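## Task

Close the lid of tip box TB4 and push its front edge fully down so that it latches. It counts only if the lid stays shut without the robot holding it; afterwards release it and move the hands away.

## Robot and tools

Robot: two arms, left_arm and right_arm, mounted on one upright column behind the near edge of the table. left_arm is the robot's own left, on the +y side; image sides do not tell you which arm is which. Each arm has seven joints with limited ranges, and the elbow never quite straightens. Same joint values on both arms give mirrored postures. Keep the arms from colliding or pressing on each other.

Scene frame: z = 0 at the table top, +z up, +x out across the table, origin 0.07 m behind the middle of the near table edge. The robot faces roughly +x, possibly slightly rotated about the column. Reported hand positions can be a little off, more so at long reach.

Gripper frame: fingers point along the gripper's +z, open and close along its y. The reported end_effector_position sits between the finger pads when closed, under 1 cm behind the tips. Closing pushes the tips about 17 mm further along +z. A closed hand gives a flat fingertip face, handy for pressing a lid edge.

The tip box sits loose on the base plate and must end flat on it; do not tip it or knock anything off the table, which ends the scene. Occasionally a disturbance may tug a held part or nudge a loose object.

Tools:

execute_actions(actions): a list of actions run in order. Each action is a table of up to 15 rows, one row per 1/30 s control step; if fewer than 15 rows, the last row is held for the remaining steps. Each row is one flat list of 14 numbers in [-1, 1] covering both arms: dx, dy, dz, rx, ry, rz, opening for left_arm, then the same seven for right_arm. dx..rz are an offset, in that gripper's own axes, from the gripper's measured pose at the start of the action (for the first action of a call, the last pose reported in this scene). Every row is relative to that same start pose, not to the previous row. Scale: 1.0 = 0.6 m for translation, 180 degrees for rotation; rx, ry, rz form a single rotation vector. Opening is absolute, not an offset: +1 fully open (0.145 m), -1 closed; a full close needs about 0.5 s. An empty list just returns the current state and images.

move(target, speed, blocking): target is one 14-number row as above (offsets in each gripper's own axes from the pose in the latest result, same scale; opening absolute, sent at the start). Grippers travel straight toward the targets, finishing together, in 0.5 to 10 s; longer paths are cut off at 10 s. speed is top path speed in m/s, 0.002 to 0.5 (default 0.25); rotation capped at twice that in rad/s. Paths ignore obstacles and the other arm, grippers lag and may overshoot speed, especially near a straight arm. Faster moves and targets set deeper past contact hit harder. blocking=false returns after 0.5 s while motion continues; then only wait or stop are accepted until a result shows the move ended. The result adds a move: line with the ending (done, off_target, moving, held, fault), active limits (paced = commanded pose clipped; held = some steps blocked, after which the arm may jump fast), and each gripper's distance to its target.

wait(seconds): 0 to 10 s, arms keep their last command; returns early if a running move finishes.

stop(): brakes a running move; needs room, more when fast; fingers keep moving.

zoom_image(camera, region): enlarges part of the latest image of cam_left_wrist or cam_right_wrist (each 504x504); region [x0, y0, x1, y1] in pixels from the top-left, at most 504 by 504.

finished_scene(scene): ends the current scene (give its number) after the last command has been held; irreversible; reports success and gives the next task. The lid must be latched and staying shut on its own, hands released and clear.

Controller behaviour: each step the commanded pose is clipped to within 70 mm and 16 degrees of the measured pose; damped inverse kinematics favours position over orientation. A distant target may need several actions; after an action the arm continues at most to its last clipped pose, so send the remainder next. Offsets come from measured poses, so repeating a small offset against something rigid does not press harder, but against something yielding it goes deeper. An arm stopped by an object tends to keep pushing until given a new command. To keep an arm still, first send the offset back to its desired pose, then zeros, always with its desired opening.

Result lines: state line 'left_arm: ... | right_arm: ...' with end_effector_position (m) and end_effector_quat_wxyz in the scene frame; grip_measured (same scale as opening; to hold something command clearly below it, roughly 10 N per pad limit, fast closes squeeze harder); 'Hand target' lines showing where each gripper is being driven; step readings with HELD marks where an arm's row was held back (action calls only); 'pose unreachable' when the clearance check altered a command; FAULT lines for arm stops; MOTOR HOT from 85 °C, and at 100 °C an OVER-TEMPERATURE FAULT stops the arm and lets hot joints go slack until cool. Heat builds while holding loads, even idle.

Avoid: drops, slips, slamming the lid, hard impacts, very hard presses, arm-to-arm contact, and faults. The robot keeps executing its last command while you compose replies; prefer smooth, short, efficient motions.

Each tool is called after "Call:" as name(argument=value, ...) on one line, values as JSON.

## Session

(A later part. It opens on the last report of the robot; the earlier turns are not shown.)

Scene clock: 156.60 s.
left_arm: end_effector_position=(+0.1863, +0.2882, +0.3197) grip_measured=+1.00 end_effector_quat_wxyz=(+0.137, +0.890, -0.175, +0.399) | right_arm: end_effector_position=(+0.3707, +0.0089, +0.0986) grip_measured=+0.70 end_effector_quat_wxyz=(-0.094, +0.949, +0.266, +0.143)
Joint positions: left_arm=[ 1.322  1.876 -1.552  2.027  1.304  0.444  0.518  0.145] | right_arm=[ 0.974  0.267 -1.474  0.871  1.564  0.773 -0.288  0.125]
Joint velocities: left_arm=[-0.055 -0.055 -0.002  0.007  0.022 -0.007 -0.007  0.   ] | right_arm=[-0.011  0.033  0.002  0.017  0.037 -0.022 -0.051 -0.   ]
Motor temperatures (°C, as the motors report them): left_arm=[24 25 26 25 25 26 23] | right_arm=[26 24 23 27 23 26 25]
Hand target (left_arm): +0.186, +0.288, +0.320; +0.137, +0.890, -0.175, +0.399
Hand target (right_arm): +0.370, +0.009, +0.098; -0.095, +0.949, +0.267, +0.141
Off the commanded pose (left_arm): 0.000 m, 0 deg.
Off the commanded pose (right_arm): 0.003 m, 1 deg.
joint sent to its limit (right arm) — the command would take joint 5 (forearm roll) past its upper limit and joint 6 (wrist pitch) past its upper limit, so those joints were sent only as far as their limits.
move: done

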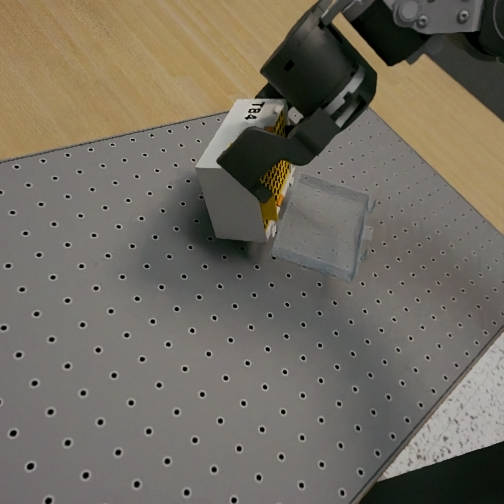

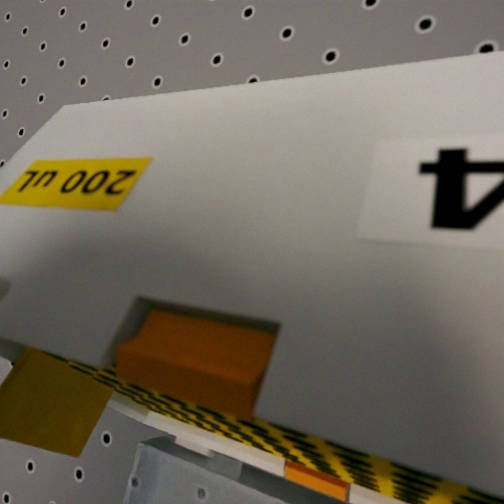

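Call:
move(target=[0,0,0,0,0,0,1,0,0,0,0,0,0,0.68])

Call:
move(target=[0,0,0,0,0,0,1,0.046,0,0.024,0,0,0,0.68], speed=0.02)

Scene clock: 161.57 s.
left_arm: end_effector_position=(+0.1863, +0.2882, +0.3197) grip_measured=+1.00 end_effector_quat_wxyz=(+0.137, +0.890, -0.175, +0.399) | right_arm: end_effector_position=(+0.3707, +0.0089, +0.0986) grip_measured=+0.70 end_effector_quat_wxyz=(-0.094, +0.949, +0.266, +0.143)
Joint positions: left_arm=[ 1.322  1.876 -1.552  2.027  1.304  0.444  0.518  0.145] | right_arm=[ 0.974  0.267 -1.474  0.871  1.564  0.773 -0.288  0.125]
Joint velocities: left_arm=[-0.077 -0.055  0.007  0.002  0.022 -0.007 -0.022 -0.   ] | right_arm=[ 0.011  0.033 -0.002  0.007 -0.007  0.007  0.007  0.   ]
Motor temperatures (°C, as the motors report them): left_arm=[24 25 26 25 25 26 23] | right_arm=[26 24 23 27 23 26 25]
Hand target (left_arm): +0.186, +0.288, +0.320; +0.137, +0.890, -0.175, +0.399
Hand target (right_arm): +0.371, +0.009, +0.099; -0.094, +0.949, +0.266, +0.143
Off the commanded pose (left_arm): 0.000 m, 0 deg.
Off the commanded pose (right_arm): 0.000 m, 0 deg.
move: done

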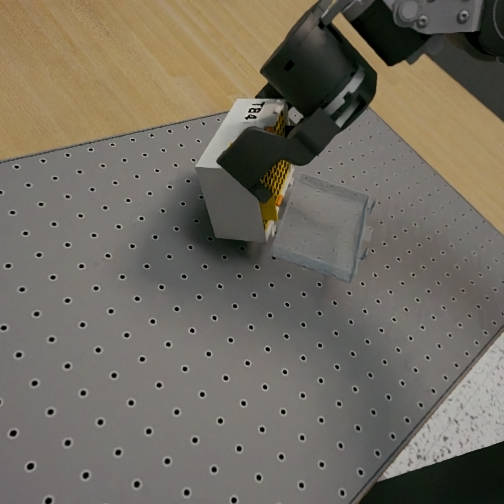

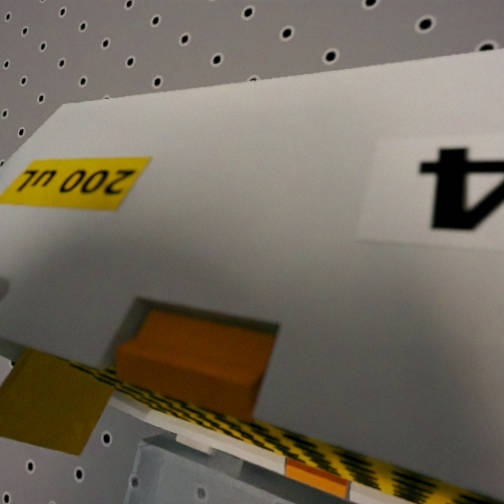

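Scene clock: 163.33 s.
left_arm: end_effector_position=(+0.1863, +0.2882, +0.3197) grip_measured=+1.00 end_effector_quat_wxyz=(+0.137, +0.890, -0.175, +0.399) | right_arm: end_effector_position=(+0.3960, +0.0252, +0.0938) grip_measured=+0.70 end_effector_quat_wxyz=(-0.092, +0.949, +0.266, +0.143)
Joint positions: left_arm=[ 1.322  1.876 -1.552  2.027  1.304  0.444  0.518  0.145] | right_arm=[ 1.029  0.059 -1.524  0.484  1.449  0.769 -0.046  0.125]
Joint velocities: left_arm=[-0.011 -0.099  0.002 -0.002  0.022  0.037 -0.022  0.   ] | right_arm=[-0.033  0.033 -0.012  0.007 -0.037 -0.022 -0.022 -0.   ]
Motor temperatures (°C, as the motors report them): left_arm=[24 25 26 25 25 26 23] | right_arm=[26 24 23 27 23 26 25]
Hand target (left_arm): +0.186, +0.288, +0.320; +0.137, +0.890, -0.175, +0.399
Hand target (right_arm): +0.397, +0.026, +0.095; -0.093, +0.948, +0.267, +0.144
Off the commanded pose (left_arm): 0.000 m, 0 deg.
Off the commanded pose (right_arm): 0.001 m, 0 deg.
move: done

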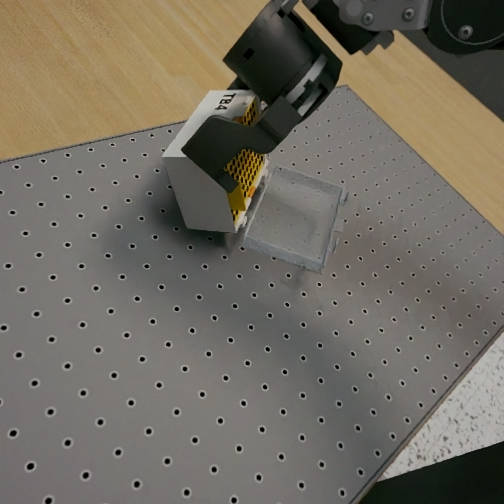

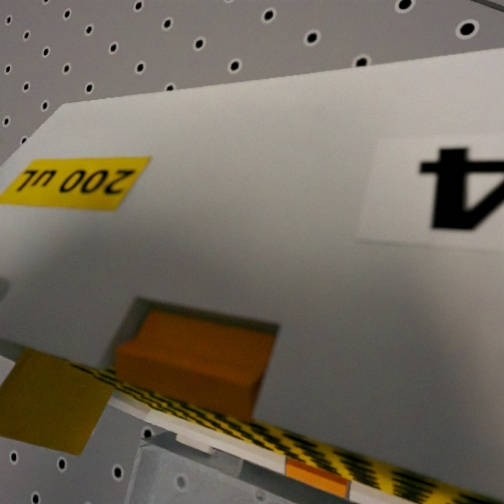

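Call:
move(target=[0,0,0,0,0,0,1,-0.125,0,-0.04,0,0.07,0,0.6], speed=0.06)

Scene clock: 173.17 s.
left_arm: end_effector_position=(+0.1863, +0.2882, +0.3197) grip_measured=+1.00 end_effector_quat_wxyz=(+0.137, +0.890, -0.175, +0.399) | right_arm: end_effector_position=(+0.3272, -0.0167, +0.0911) grip_measured=+0.70 end_effector_quat_wxyz=(-0.122, +0.928, +0.257, +0.241)
Joint positions: left_arm=[ 1.322  1.876 -1.552  2.027  1.304  0.444  0.518  0.145] | right_arm=[ 0.758  0.549 -1.433  1.327  1.458  0.473 -0.427  0.125]
Joint velocities: left_arm=[ 0.033 -0.055 -0.012  0.002  0.037 -0.037  0.037  0.   ] | right_arm=[-0.033 -0.055  0.017 -0.007  0.007 -0.051 -0.022 -0.   ]
Motor temperatures (°C, as the motors report them): left_arm=[24 25 26 25 25 26 23] | right_arm=[27 24 23 27 23 26 25]
Hand target (left_arm): +0.186, +0.288, +0.320; +0.137, +0.890, -0.175, +0.399
Hand target (right_arm): +0.328, -0.016, +0.092; -0.121, +0.928, +0.256, +0.243
Off the commanded pose (left_arm): 0.000 m, 0 deg.
Off the commanded pose (right_arm): 0.003 m, 1 deg.
move: done

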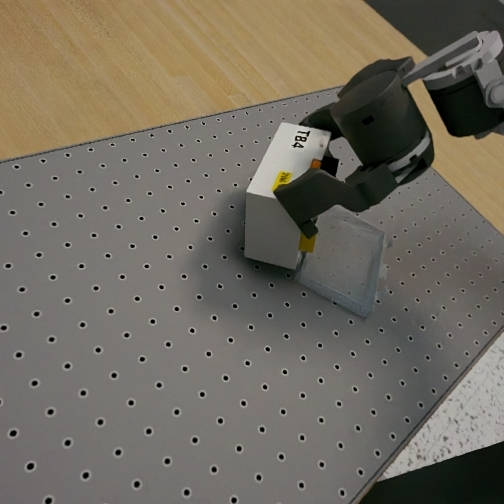

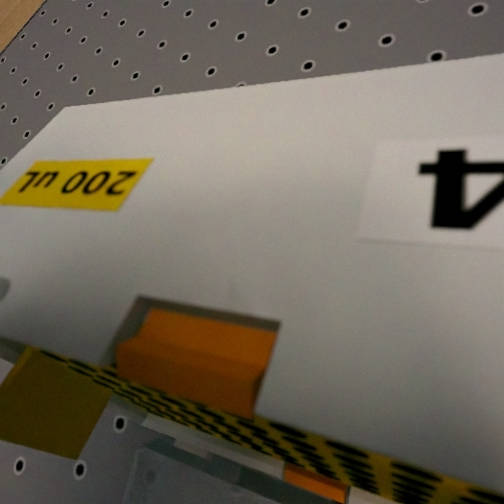

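Call:
move(target=[0,0,0,0,0,0,1,-0.005,0,0.008,0,0,0,0.6], speed=0.04)

Call:
move(target=[0,0,0,0,0,0,1,0,0,0,0,0,0,1])

Call:
move(target=[0,0,0,0,0,0,1,-0.06,0,-0.055,0,0.24,0,1], speed=0.12)

Scene clock: 180.13 s.
left_arm: end_effector_position=(+0.1863, +0.2882, +0.3197) grip_measured=+1.00 end_effector_quat_wxyz=(+0.137, +0.890, -0.175, +0.399) | right_arm: end_effector_position=(+0.3282, -0.0169, +0.0870) grip_measured=+0.70 end_effector_quat_wxyz=(-0.120, +0.928, +0.257, +0.242)
Joint positions: left_arm=[ 1.322  1.876 -1.552  2.027  1.304  0.444  0.518  0.145] | right_arm=[ 0.752  0.538 -1.433  1.303  1.445  0.466 -0.417  0.125]
Joint velocities: left_arm=[ 0.033 -0.011 -0.012 -0.022 -0.051 -0.022  0.095  0.   ] | right_arm=[ 0.077 -0.055  0.002  0.002  0.022 -0.081  0.037  0.   ]
Motor temperatures (°C, as the motors report them): left_arm=[24 25 26 25 25 26 23] | right_arm=[27 24 23 27 23 26 25]
Hand target (left_arm): +0.186, +0.288, +0.320; +0.137, +0.890, -0.175, +0.399
Hand target (right_arm): +0.327, -0.016, +0.086; -0.122, +0.928, +0.257, +0.241
Off the commanded pose (left_arm): 0.000 m, 0 deg.
Off the commanded pose (right_arm): 0.002 m, 0 deg.
move: done

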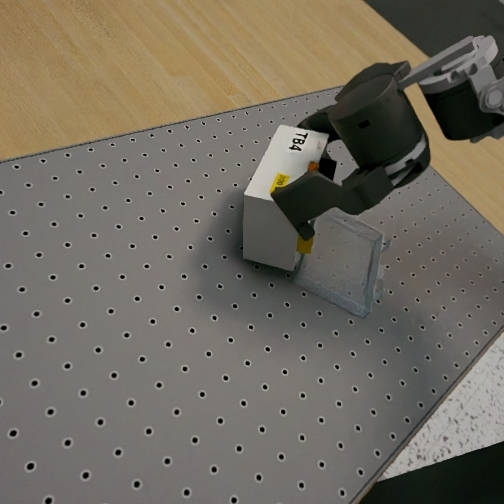

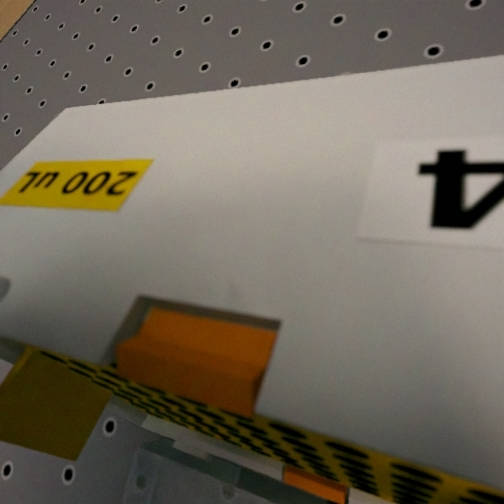

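Scene clock: 180.63 s.
left_arm: end_effector_position=(+0.1863, +0.2882, +0.3197) grip_measured=+1.00 end_effector_quat_wxyz=(+0.137, +0.890, -0.175, +0.399) | right_arm: end_effector_position=(+0.3282, -0.0169, +0.0870) grip_measured=+1.00 end_effector_quat_wxyz=(-0.120, +0.928, +0.257, +0.242)
Joint positions: left_arm=[ 1.322  1.876 -1.552  2.027  1.304  0.444  0.518  0.145] | right_arm=[ 0.752  0.538 -1.433  1.303  1.445  0.466 -0.417  0.145]
Joint velocities: left_arm=[ 0.033 -0.055  0.002  0.007  0.022  0.007  0.022  0.   ] | right_arm=[ 0.033 -0.011 -0.017  0.017 -0.007 -0.007 -0.037  0.   ]
Motor temperatures (°C, as the motors report them): left_arm=[24 25 26 25 25 26 23] | right_arm=[27 24 23 27 23 26 25]
Hand target (left_arm): +0.186, +0.288, +0.320; +0.137, +0.890, -0.175, +0.399
Hand target (right_arm): +0.328, -0.017, +0.087; -0.120, +0.928, +0.257, +0.242
Off the commanded pose (left_arm): 0.000 m, 0 deg.
Off the commanded pose (right_arm): 0.000 m, 0 deg.
move: done

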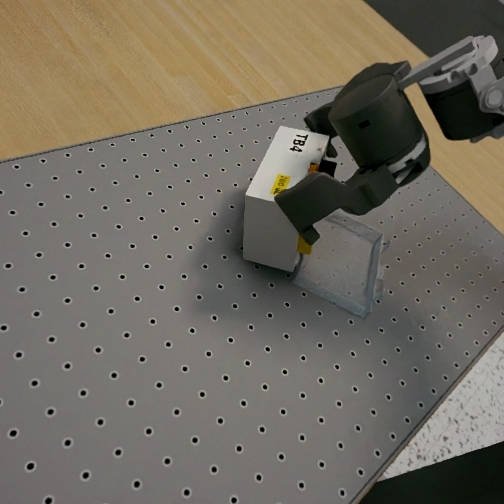

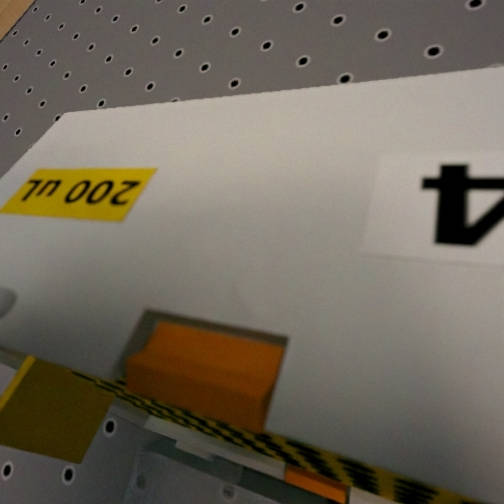

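Scene clock: 184.07 s.
left_arm: end_effector_position=(+0.1863, +0.2882, +0.3197) grip_measured=+1.00 end_effector_quat_wxyz=(+0.137, +0.890, -0.175, +0.399) | right_arm: end_effector_position=(+0.2851, -0.0415, +0.0974) grip_measured=+1.00 end_effector_quat_wxyz=(-0.210, +0.773, +0.204, +0.563)
Joint positions: left_arm=[ 1.322  1.876 -1.552  2.027  1.304  0.444  0.518  0.145] | right_arm=[ 0.331  0.663 -1.433  1.324  0.873 -0.569 -0.407  0.145]
Joint velocities: left_arm=[-0.011 -0.033  0.002  0.002 -0.037 -0.037  0.051  0.   ] | right_arm=[ 0.033 -0.077  0.007  0.012 -0.022  0.007 -0.037 -0.   ]
Motor temperatures (°C, as the motors report them): left_arm=[24 25 26 25 25 26 23] | right_arm=[27 24 23 27 23 26 25]
Hand target (left_arm): +0.186, +0.288, +0.320; +0.137, +0.890, -0.175, +0.399
Hand target (right_arm): +0.286, -0.042, +0.097; -0.209, +0.772, +0.202, +0.565
Off the commanded pose (left_arm): 0.000 m, 0 deg.
Off the commanded pose (right_arm): 0.004 m, 1 deg.
move: off_target (right_arm)

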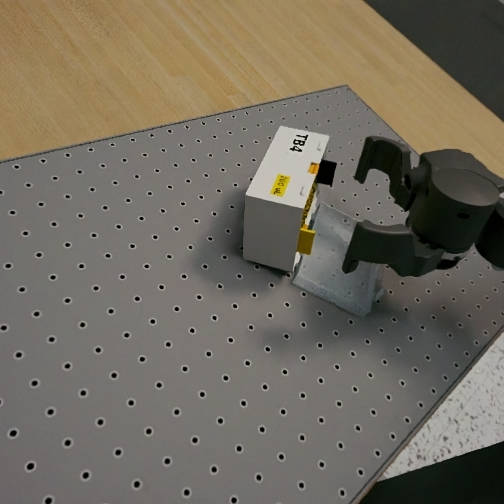

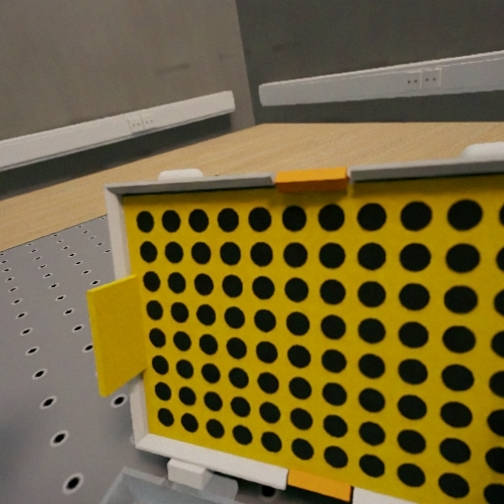

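Call:
move(target=[0,0,0,0,0,0,1,-0.04,0.008,0.012,0,0,-0.03,1], speed=0.06)

Call:
move(target=[0,0,0,0,0,0,1,0.021,0,0.075,0,0,0,1], speed=0.04)

Scene clock: 193.33 s.
left_arm: end_effector_position=(+0.1863, +0.2882, +0.3197) grip_measured=+1.00 end_effector_quat_wxyz=(+0.137, +0.890, -0.175, +0.399) | right_arm: end_effector_position=(+0.2886, -0.0442, +0.0733) grip_measured=+1.00 end_effector_quat_wxyz=(-0.181, +0.762, +0.238, +0.574)
Joint positions: left_arm=[ 1.322  1.876 -1.552  2.027  1.304  0.444  0.518  0.145] | right_arm=[ 0.33   0.578 -1.45   1.138  0.804 -0.617 -0.398  0.145]
Joint velocities: left_arm=[-0.033 -0.055 -0.002 -0.002  0.022  0.007 -0.022 -0.   ] | right_arm=[-0.033 -0.011 -0.002 -0.002  0.037  0.037 -0.037 -0.   ]
Motor temperatures (°C, as the motors report them): left_arm=[24 25 26 25 25 26 23] | right_arm=[26 24 23 27 23 26 25]
Hand target (left_arm): +0.186, +0.288, +0.320; +0.137, +0.890, -0.175, +0.399
Hand target (right_arm): +0.286, -0.043, +0.072; -0.184, +0.762, +0.241, +0.572
Off the commanded pose (left_arm): 0.000 m, 0 deg.
Off the commanded pose (right_arm): 0.002 m, 0 deg.
move: done

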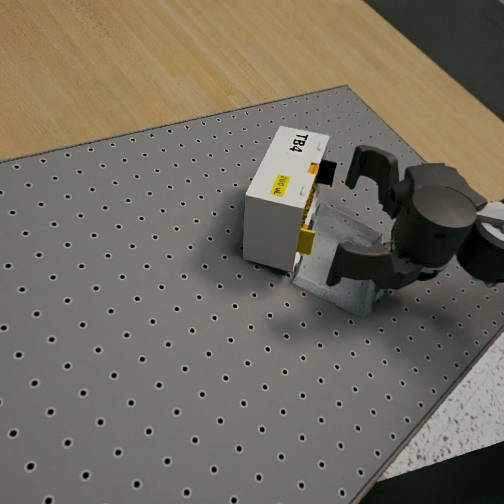

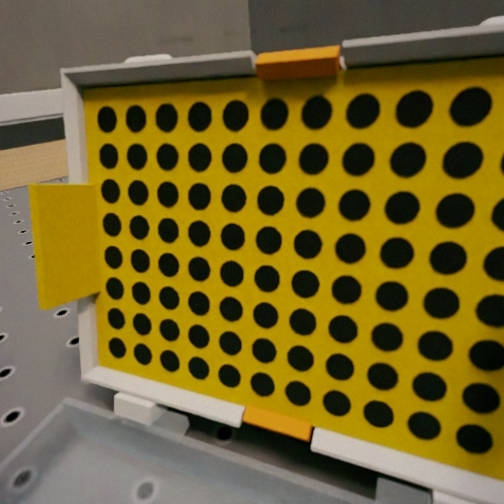

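Scene clock: 194.73 s.
left_arm: end_effector_position=(+0.1863, +0.2882, +0.3197) grip_measured=+1.00 end_effector_quat_wxyz=(+0.137, +0.890, -0.175, +0.399) | right_arm: end_effector_position=(+0.3284, -0.0183, +0.0743) grip_measured=+1.00 end_effector_quat_wxyz=(-0.180, +0.761, +0.235, +0.577)
Joint positions: left_arm=[ 1.322  1.876 -1.552  2.027  1.304  0.444  0.518  0.145] | right_arm=[ 0.441  0.442 -1.45   0.967  0.897 -0.575 -0.313  0.145]
Joint velocities: left_arm=[-0.055 -0.011 -0.022 -0.007  0.037  0.007  0.022  0.   ] | right_arm=[ 0.011 -0.077 -0.007 -0.007 -0.066  0.007 -0.051  0.   ]
Motor temperatures (°C, as the motors report them): left_arm=[24 25 26 25 25 26 23] | right_arm=[26 24 23 27 23 26 25]
Hand target (left_arm): +0.186, +0.288, +0.320; +0.137, +0.890, -0.175, +0.399
Hand target (right_arm): +0.328, -0.018, +0.073; -0.180, +0.762, +0.238, +0.575
Off the commanded pose (left_arm): 0.000 m, 0 deg.
Off the commanded pose (right_arm): 0.002 m, 1 deg.
move: done

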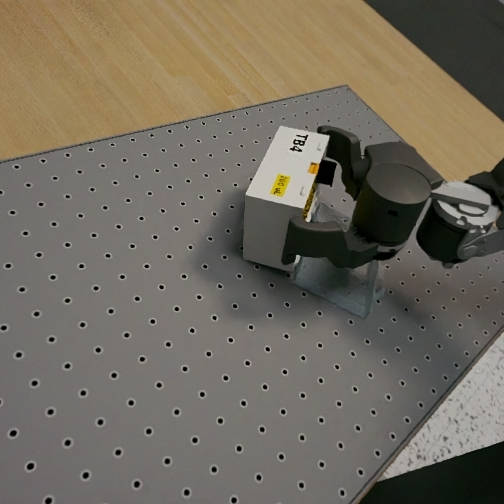

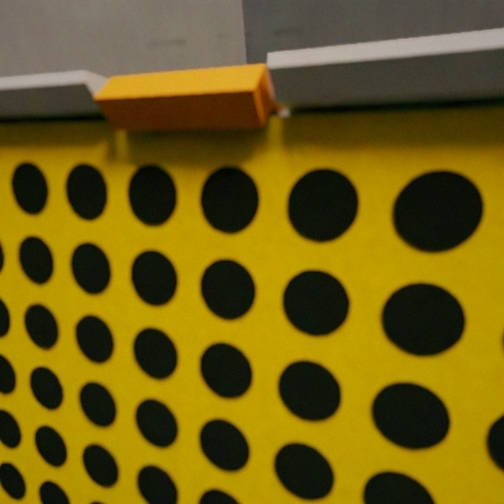

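Call:
move(target=[0,0,0,0,0,0,1,0,0,0,0,0,0,0.4])

Call:
move(target=[0,0,0,0,0,0,1,0.04,0,-0.012,0,0,0,0.4], speed=0.05)

Call:
move(target=[0,0,0,0,0,0,1,0,0,0,0,-0.29,0,0.4], speed=0.12)

Scene clock: 201.63 s.
left_arm: end_effector_position=(+0.1863, +0.2882, +0.3197) grip_measured=+1.00 end_effector_quat_wxyz=(+0.137, +0.890, -0.175, +0.399) | right_arm: end_effector_position=(+0.3284, -0.0183, +0.0743) grip_measured=+0.68 end_effector_quat_wxyz=(-0.180, +0.761, +0.235, +0.577)
Joint positions: left_arm=[ 1.322  1.876 -1.552  2.027  1.304  0.444  0.518  0.145] | right_arm=[ 0.441  0.442 -1.45   0.967  0.897 -0.575 -0.313  0.124]
Joint velocities: left_arm=[ 0.011  0.055 -0.002  0.002 -0.037 -0.022 -0.007 -0.   ] | right_arm=[ 0.055 -0.011  0.007  0.007 -0.051 -0.037 -0.022  0.   ]
Motor temperatures (°C, as the motors report them): left_arm=[24 25 26 25 25 26 23] | right_arm=[26 24 23 27 23 26 25]
Hand target (left_arm): +0.186, +0.288, +0.320; +0.137, +0.890, -0.175, +0.399
Hand target (right_arm): +0.328, -0.018, +0.074; -0.180, +0.761, +0.235, +0.577
Off the commanded pose (left_arm): 0.000 m, 0 deg.
Off the commanded pose (right_arm): 0.000 m, 0 deg.
move: done

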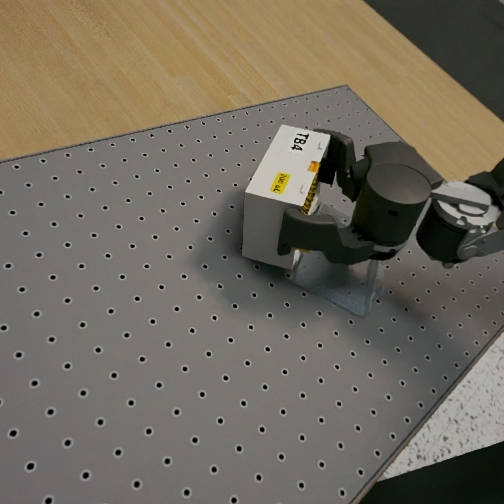

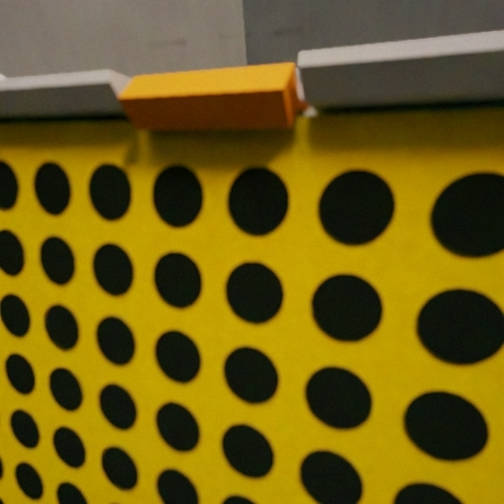

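Scene clock: 202.37 s.
left_arm: end_effector_position=(+0.1863, +0.2882, +0.3197) grip_measured=+1.00 end_effector_quat_wxyz=(+0.137, +0.890, -0.175, +0.399) | right_arm: end_effector_position=(+0.3274, -0.0185, +0.0984) grip_measured=+0.68 end_effector_quat_wxyz=(-0.182, +0.761, +0.236, +0.576)
Joint positions: left_arm=[ 1.322  1.876 -1.552  2.027  1.304  0.444  0.518  0.145] | right_arm=[ 0.462  0.538 -1.45   1.163  0.883 -0.492 -0.384  0.124]
Joint velocities: left_arm=[-0.011 -0.121 -0.017  0.007 -0.037  0.037 -0.022 -0.   ] | right_arm=[-0.033  0.055  0.002 -0.032  0.022 -0.022 -0.022  0.   ]
Motor temperatures (°C, as the motors report them): left_arm=[24 25 26 25 25 26 23] | right_arm=[26 24 23 27 23 26 25]
Hand target (left_arm): +0.186, +0.288, +0.320; +0.137, +0.890, -0.175, +0.399
Hand target (right_arm): +0.328, -0.019, +0.099; -0.180, +0.761, +0.235, +0.577
Off the commanded pose (left_arm): 0.000 m, 0 deg.
Off the commanded pose (right_arm): 0.001 m, 0 deg.
move: done

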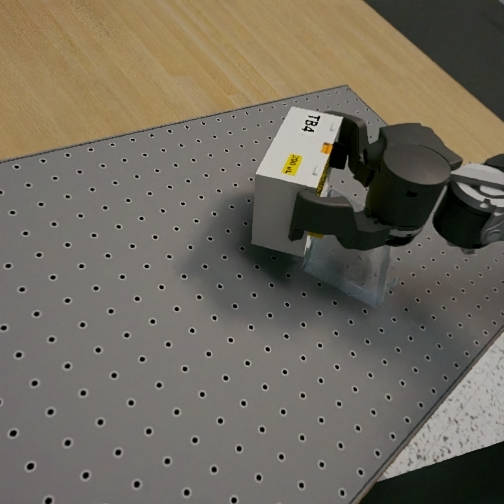

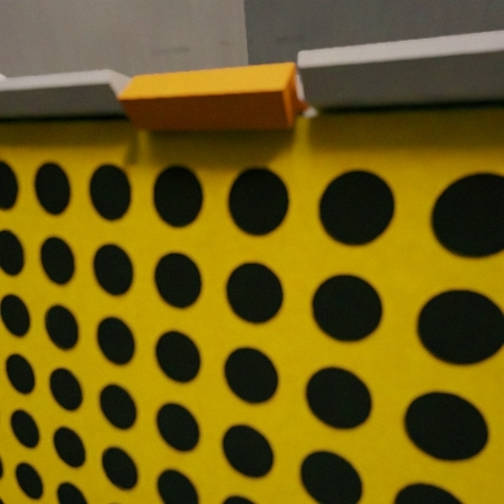

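Scene clock: 206.43 s.
left_arm: end_effector_position=(+0.1863, +0.2882, +0.3197) grip_measured=+1.00 end_effector_quat_wxyz=(+0.137, +0.890, -0.175, +0.399) | right_arm: end_effector_position=(+0.3292, -0.0190, +0.0978) grip_measured=+0.68 end_effector_quat_wxyz=(-0.064, +0.940, +0.282, +0.183)
Joint positions: left_arm=[ 1.322  1.876 -1.552  2.027  1.304  0.444  0.518  0.145] | right_arm=[ 0.843  0.491 -1.45   1.297  1.564  0.674 -0.552  0.124]
Joint velocities: left_arm=[ 0.011  0.011  0.007  0.002 -0.037  0.051 -0.022  0.   ] | right_arm=[-0.099 -0.121  0.002  0.002  0.022 -0.037  0.022  0.   ]
Motor temperatures (°C, as the motors report them): left_arm=[24 25 26 25 25 26 23] | right_arm=[26 24 23 27 23 26 25]
Hand target (left_arm): +0.186, +0.288, +0.320; +0.137, +0.890, -0.175, +0.399
Hand target (right_arm): +0.330, -0.020, +0.098; -0.061, +0.940, +0.282, +0.182
Off the commanded pose (left_arm): 0.000 m, 0 deg.
Off the commanded pose (right_arm): 0.002 m, 1 deg.
joint sent to its limit (right arm) — the command would take joint 5 (forearm roll) past its upper limit, so that joint was sent only as far as its limit.
move: done

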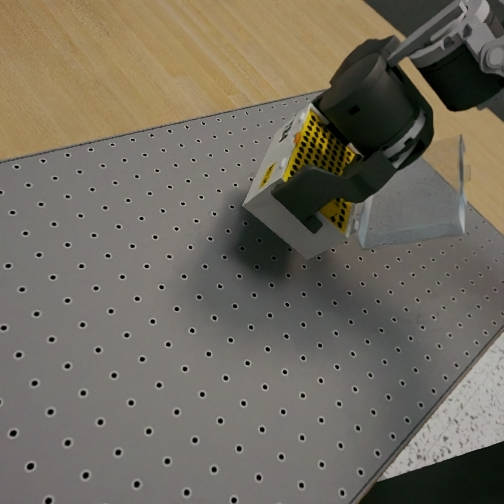

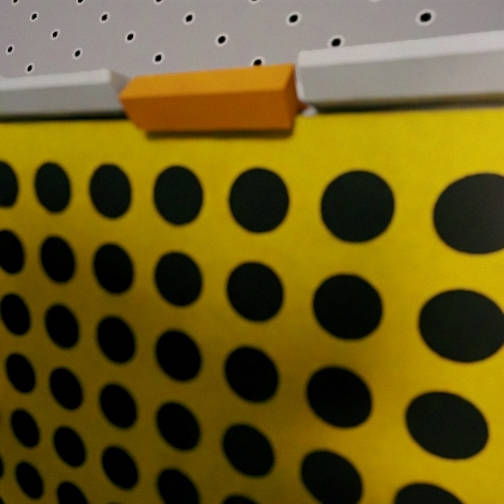

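Call:
move(target=[0,0,0,0,0,0,1,-0.01,0,0.03,0,-0.09,0,0.4], speed=0.06)

Scene clock: 212.37 s.
left_arm: end_effector_position=(+0.1863, +0.2882, +0.3197) grip_measured=+1.00 end_effector_quat_wxyz=(+0.137, +0.890, -0.175, +0.399) | right_arm: end_effector_position=(+0.3307, -0.0183, +0.0790) grip_measured=+0.68 end_effector_quat_wxyz=(-0.054, +0.944, +0.302, +0.123)
Joint positions: left_arm=[ 1.322  1.876 -1.552  2.027  1.304  0.444  0.518  0.145] | right_arm=[ 0.891  0.392 -1.51   1.099  1.565  0.772 -0.428  0.124]
Joint velocities: left_arm=[ 0.055 -0.033  0.007 -0.007  0.022  0.007 -0.037 -0.   ] | right_arm=[ 0.011 -0.033  0.002  0.002 -0.066  0.081  0.007 -0.   ]
Motor temperatures (°C, as the motors report them): left_arm=[24 25 26 25 25 26 23] | right_arm=[26 24 23 27 23 26 25]
Hand target (left_arm): +0.186, +0.288, +0.320; +0.137, +0.890, -0.175, +0.399
Hand target (right_arm): +0.330, -0.018, +0.079; -0.054, +0.943, +0.304, +0.121
Off the commanded pose (left_arm): 0.000 m, 0 deg.
Off the commanded pose (right_arm): 0.001 m, 9 deg.
joint sent to its limit (right arm) — the command would take joint 5 (forearm roll) past its upper limit and joint 6 (wrist pitch) past its upper limit, so those joints were sent only as far as their limits.
move: off_target (right_arm)

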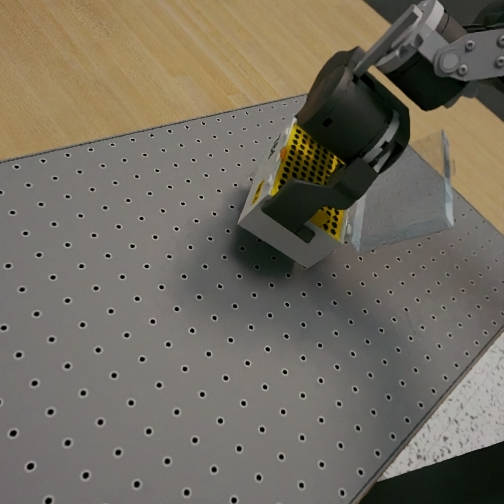

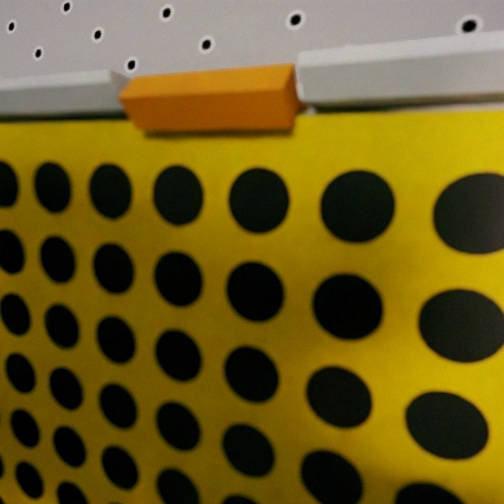

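Call:
move(target=[0,0,0,0,0,0,1,-0.004,0,0.017,0,0,0,0.65], speed=0.02)

Call:
execute_actions(actions=[[[0,0,0,0,0,0,1,0,0,0,0,0,0,0.675]],[[0,0,0,0,0,0,1,0,0,0,0,0,0,0.7]],[[0,0,0,0,0,0,1,0,0,0,0,0,0,0.73]]])

Scene clock: 217.53 s.
left_arm: end_effector_position=(+0.1863, +0.2882, +0.3197) grip_measured=+1.00 end_effector_quat_wxyz=(+0.137, +0.890, -0.175, +0.399) | right_arm: end_effector_position=(+0.3324, -0.0181, +0.0702) grip_measured=+0.68 end_effector_quat_wxyz=(-0.052, +0.944, +0.302, +0.125)
Joint positions: left_arm=[ 1.322  1.876 -1.552  2.027  1.304  0.444  0.518  0.145] | right_arm=[ 0.878  0.366 -1.516  1.043  1.527  0.753 -0.389  0.124]
Joint velocities: left_arm=[-0.055  0.011 -0.007  0.002 -0.022  0.051  0.037  0.   ] | right_arm=[-0.055 -0.033 -0.027 -0.002 -0.037  0.007 -0.007 -0.   ]
Motor temperatures (°C, as the motors report them): left_arm=[24 25 26 25 25 26 23] | right_arm=[27 24 23 27 23 26 25]
Hand target (left_arm): +0.186, +0.288, +0.320; +0.137, +0.890, -0.175, +0.399
Hand target (right_arm): +0.331, -0.018, +0.069; -0.054, +0.944, +0.303, +0.123
Off the commanded pose (left_arm): 0.000 m, 0 deg.
Off the commanded pose (right_arm): 0.002 m, 0 deg.
move: done

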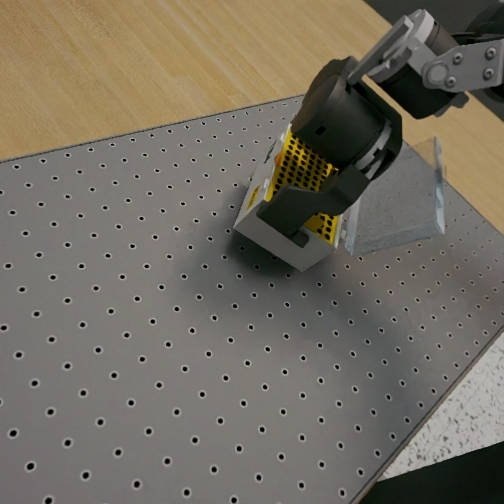

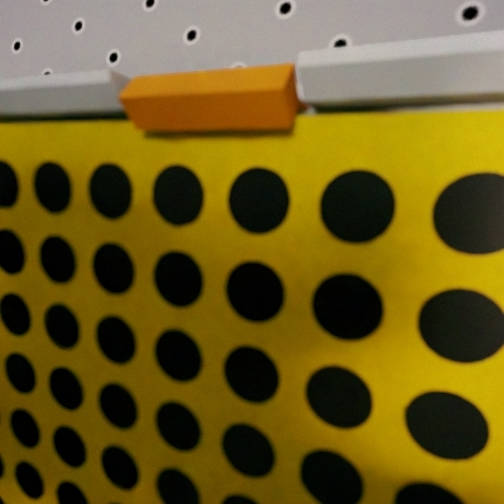

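Scene clock: 219.03 s.
left_arm: end_effector_position=(+0.1863, +0.2882, +0.3197) grip_measured=+1.00 end_effector_quat_wxyz=(+0.137, +0.890, -0.175, +0.399) | right_arm: end_effector_position=(+0.3323, -0.0182, +0.0702) grip_measured=+0.73 end_effector_quat_wxyz=(-0.052, +0.944, +0.302, +0.124)
Joint positions: left_arm=[ 1.322  1.876 -1.552  2.027  1.304  0.444  0.518  0.145] | right_arm=[ 0.878  0.366 -1.516  1.043  1.527  0.754 -0.389  0.127]
Joint velocities: left_arm=[ 0.055 -0.011 -0.007  0.007 -0.066  0.007  0.007 -0.   ] | right_arm=[-0.033 -0.099 -0.007 -0.002  0.037 -0.051  0.037 -0.   ]
Motor temperatures (°C, as the motors report them): left_arm=[24 25 26 25 25 26 23] | right_arm=[27 24 23 27 23 26 25]
Hand target (left_arm): +0.186, +0.288, +0.320; +0.137, +0.890, -0.175, +0.399
Hand target (right_arm): +0.332, -0.018, +0.070; -0.052, +0.944, +0.302, +0.124
Off the commanded pose (left_arm): 0.000 m, 0 deg.
Off the commanded pose (right_arm): 0.000 m, 0 deg.
Step readings (end_effector_position; steps 1 to 15: 1st action; 16 to 30: 2nd action; 31 to 45: 3rd action):
0: left_arm (+0.1863, +0.2882, +0.3197) | right_arm (+0.3324, -0.0181, +0.0702)
1: left_arm (+0.1863, +0.2882, +0.3197) | right_arm (+0.3324, -0.0181, +0.0702)
2: left_arm (+0.1863, +0.2882, +0.3197) | right_arm (+0.3324, -0.0181, +0.0702)
4: left_arm (+0.1863, +0.2882, +0.3197) | right_arm (+0.3324, -0.0181, +0.0702)
8: left_arm (+0.1863, +0.2882, +0.3197) | right_arm (+0.3324, -0.0181, +0.0702)
15: left_arm (+0.1863, +0.2882, +0.3197) | right_arm (+0.3324, -0.0181, +0.0702)
16: left_arm (+0.1863, +0.2882, +0.3197) | right_arm (+0.3324, -0.0181, +0.0702)
17: left_arm (+0.1863, +0.2882, +0.3197) | right_arm (+0.3324, -0.0181, +0.0702)
19: left_arm (+0.1863, +0.2882, +0.3197) | right_arm (+0.3324, -0.0181, +0.0702)
23: left_arm (+0.1863, +0.2882, +0.3197) | right_arm (+0.3324, -0.0181, +0.0702)
30: left_arm (+0.1863, +0.2882, +0.3197) | right_arm (+0.3323, -0.0182, +0.0702)
31: left_arm (+0.1863, +0.2882, +0.3197) | right_arm (+0.3323, -0.0182, +0.0702)
32: left_arm (+0.1863, +0.2882, +0.3197) | right_arm (+0.3323, -0.0182, +0.0702)
34: left_arm (+0.1863, +0.2882, +0.3197) | right_arm (+0.3323, -0.0182, +0.0702)
38: left_arm (+0.1863, +0.2882, +0.3197) | right_arm (+0.3323, -0.0182, +0.0702)
45: end_effector_position above

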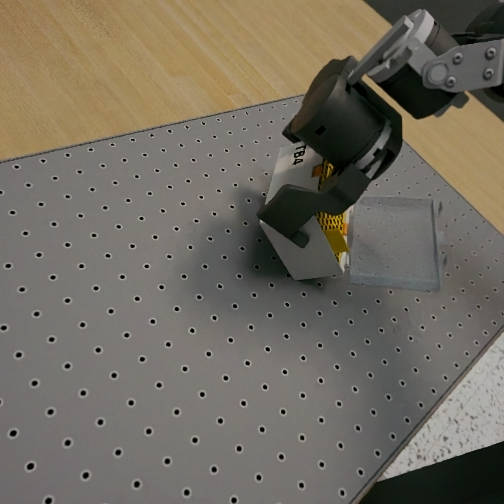

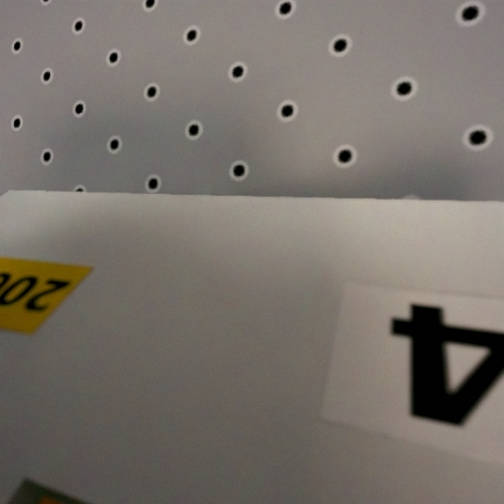

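Call:
move(target=[0,0,0,0,0,0,1,-0.03,0,-0.02,0,0.05,0,1], speed=0.02)

Call:
move(target=[0,0,0,0,0,0,1,-0.09,0,-0.08,0,0.2,0,1], speed=0.1)

Scene clock: 231.80 s.
left_arm: end_effector_position=(+0.1863, +0.2882, +0.3197) grip_measured=+1.00 end_effector_quat_wxyz=(+0.137, +0.890, -0.175, +0.399) | right_arm: end_effector_position=(+0.3164, -0.0294, +0.0780) grip_measured=+1.00 end_effector_quat_wxyz=(-0.078, +0.930, +0.299, +0.197)
Joint positions: left_arm=[ 1.322  1.876 -1.552  2.027  1.304  0.444  0.518  0.145] | right_arm=[ 0.801  0.539 -1.516  1.306  1.472  0.563 -0.448  0.145]
Joint velocities: left_arm=[-0.099  0.011  0.002 -0.007 -0.007  0.007 -0.007  0.   ] | right_arm=[-0.033  0.055  0.007 -0.002 -0.022 -0.037 -0.022  0.   ]
Motor temperatures (°C, as the motors report them): left_arm=[24 25 26 25 25 26 23] | right_arm=[27 24 23 27 23 26 25]
Hand target (left_arm): +0.186, +0.288, +0.320; +0.137, +0.890, -0.175, +0.399
Hand target (right_arm): +0.315, -0.030, +0.077; -0.076, +0.931, +0.298, +0.197
Off the commanded pose (left_arm): 0.000 m, 0 deg.
Off the commanded pose (right_arm): 0.002 m, 0 deg.
move: done

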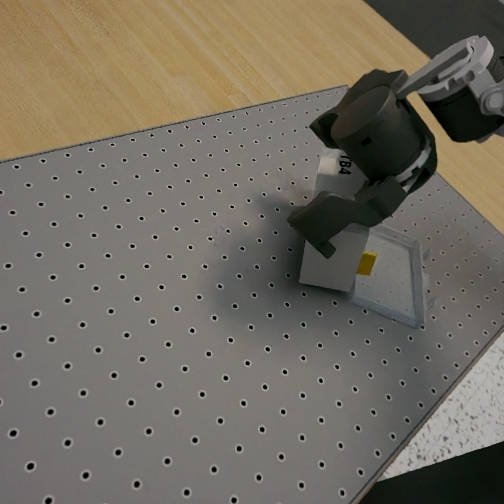

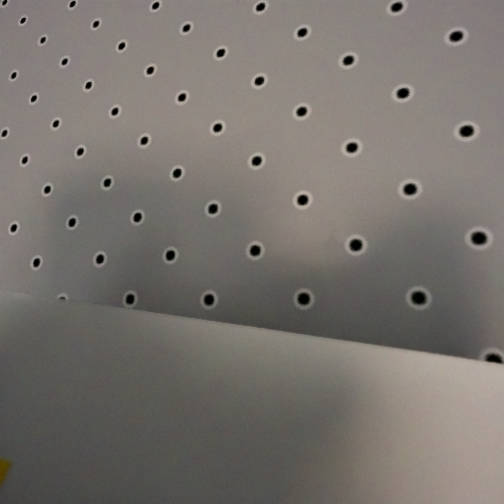

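Scene clock: 235.20 s.
left_arm: end_effector_position=(+0.1863, +0.2882, +0.3197) grip_measured=+1.00 end_effector_quat_wxyz=(+0.137, +0.890, -0.175, +0.399) | right_arm: end_effector_position=(+0.2574, -0.0678, +0.0999) grip_measured=+1.00 end_effector_quat_wxyz=(-0.172, +0.822, +0.268, +0.471)
Joint positions: left_arm=[ 1.322  1.876 -1.552  2.027  1.304  0.444  0.518  0.145] | right_arm=[ 0.382  0.872 -1.516  1.599  0.925 -0.303 -0.453  0.145]
Joint velocities: left_arm=[ 0.055 -0.033  0.007 -0.012 -0.051  0.051  0.022 -0.   ] | right_arm=[-0.011 -0.033 -0.007  0.007  0.007  0.007 -0.066  0.   ]
Motor temperatures (°C, as the motors report them): left_arm=[24 25 26 25 25 26 23] | right_arm=[27 24 23 27 23 26 25]
Hand target (left_arm): +0.186, +0.288, +0.320; +0.137, +0.890, -0.175, +0.399
Hand target (right_arm): +0.259, -0.069, +0.100; -0.169, +0.822, +0.267, +0.473
Off the commanded pose (left_arm): 0.000 m, 0 deg.
Off the commanded pose (right_arm): 0.004 m, 1 deg.
move: off_target (right_arm)

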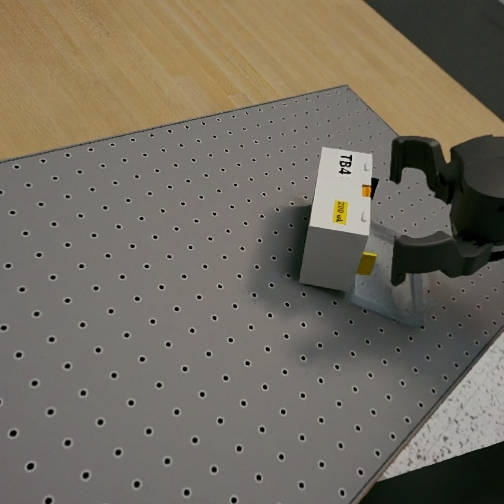

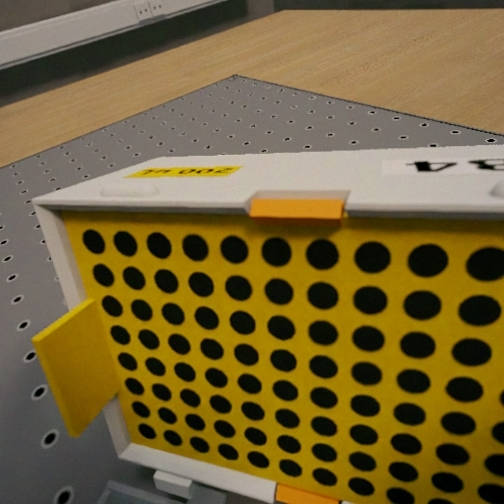

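Call:
move(target=[0,0,0,0,0,0,1,-0.07,0,-0.037,0,0.17,0,1], speed=0.1)

Scene clock: 242.60 s.
left_arm: end_effector_position=(+0.1863, +0.2882, +0.3197) grip_measured=+1.00 end_effector_quat_wxyz=(+0.137, +0.890, -0.175, +0.399) | right_arm: end_effector_position=(+0.2247, -0.0869, +0.0762) grip_measured=+1.00 end_effector_quat_wxyz=(-0.244, +0.686, +0.215, +0.652)
Joint positions: left_arm=[ 1.322  1.876 -1.552  2.027  1.304  0.444  0.518  0.145] | right_arm=[-0.237 -0.119  0.524  0.976  0.026 -0.796  1.044  0.145]
Joint velocities: left_arm=[-0.055  0.077  0.002 -0.007 -0.007 -0.081  0.007 -0.   ] | right_arm=[-0.055 -0.011  0.105 -0.017 -0.095 -0.051  0.066 -0.   ]
Motor temperatures (°C, as the motors report them): left_arm=[24 25 26 25 25 26 23] | right_arm=[26 24 23 27 23 26 25]
Hand target (left_arm): +0.186, +0.288, +0.320; +0.137, +0.890, -0.175, +0.399
Hand target (right_arm): +0.223, -0.085, +0.075; -0.248, +0.685, +0.219, +0.649
Off the commanded pose (left_arm): 0.000 m, 0 deg.
Off the commanded pose (right_arm): 0.005 m, 3 deg.
joint sent to its limit (right arm) — the command would take joint 6 (wrist pitch) past its lower limit, so that joint was sent only as far as its limit.
move: off_target (right_arm)

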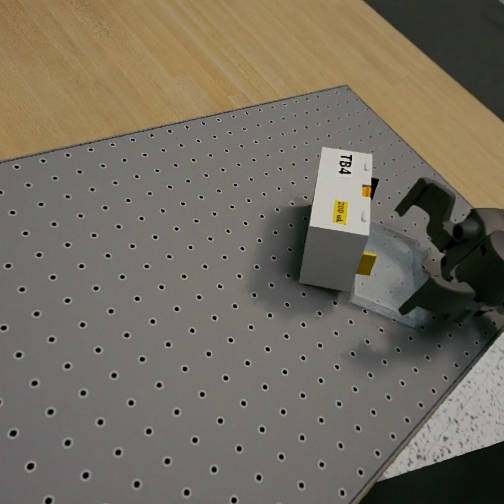

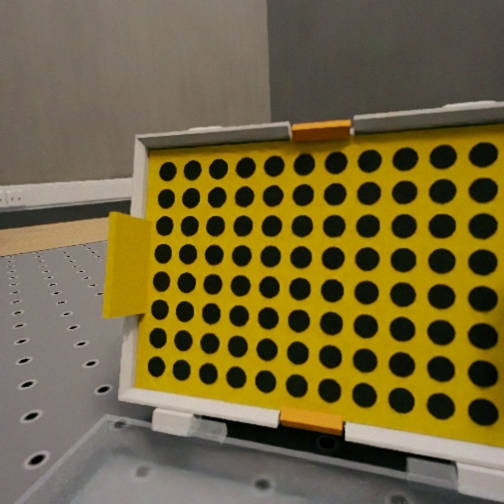

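Call:
move(target=[0,0,0,0,0,0,1,-0.014,0,0.06,0,0,0,1], speed=0.04)

Scene clock: 253.53 s.
left_arm: end_effector_position=(+0.1863, +0.2882, +0.3197) grip_measured=+1.00 end_effector_quat_wxyz=(+0.137, +0.890, -0.175, +0.399) | right_arm: end_effector_position=(+0.2554, -0.0659, +0.0703) grip_measured=+1.00 end_effector_quat_wxyz=(-0.244, +0.686, +0.219, +0.649)
Joint positions: left_arm=[ 1.322  1.876 -1.552  2.027  1.304  0.444  0.518  0.145] | right_arm=[-0.124 -0.094  0.427  0.863 -0.048 -0.796  0.894  0.145]
Joint velocities: left_arm=[-0.011 -0.033 -0.002 -0.002  0.007 -0.037 -0.037  0.   ] | right_arm=[-0.011 -0.011 -0.09  -0.012 -0.022  0.022 -0.095 -0.   ]
Motor temperatures (°C, as the motors report them): left_arm=[24 25 26 25 25 26 23] | right_arm=[26 24 23 27 23 26 25]
Hand target (left_arm): +0.186, +0.288, +0.320; +0.137, +0.890, -0.175, +0.399
Hand target (right_arm): +0.253, -0.066, +0.067; -0.244, +0.691, +0.214, +0.646
Off the commanded pose (left_arm): 0.000 m, 0 deg.
Off the commanded pose (right_arm): 0.005 m, 1 deg.
joint sent to its limit (right arm) — the command would take joint 6 (wrist pitch) past its lower limit, so that joint was sent only as far as its limit.
move: off_target (right_arm)

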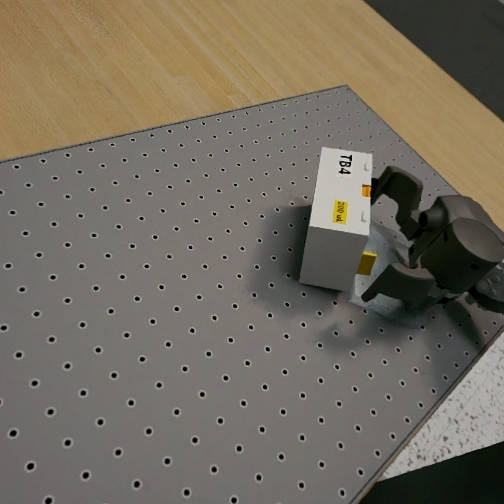

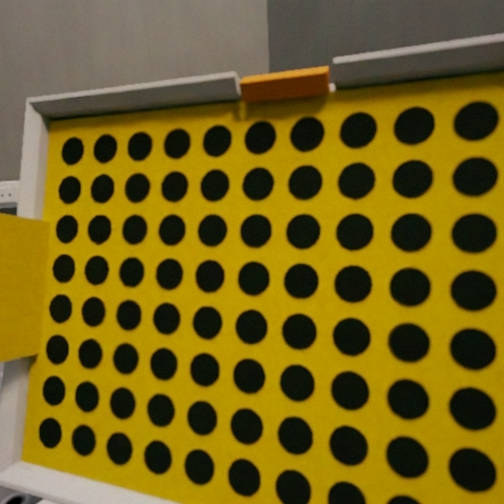

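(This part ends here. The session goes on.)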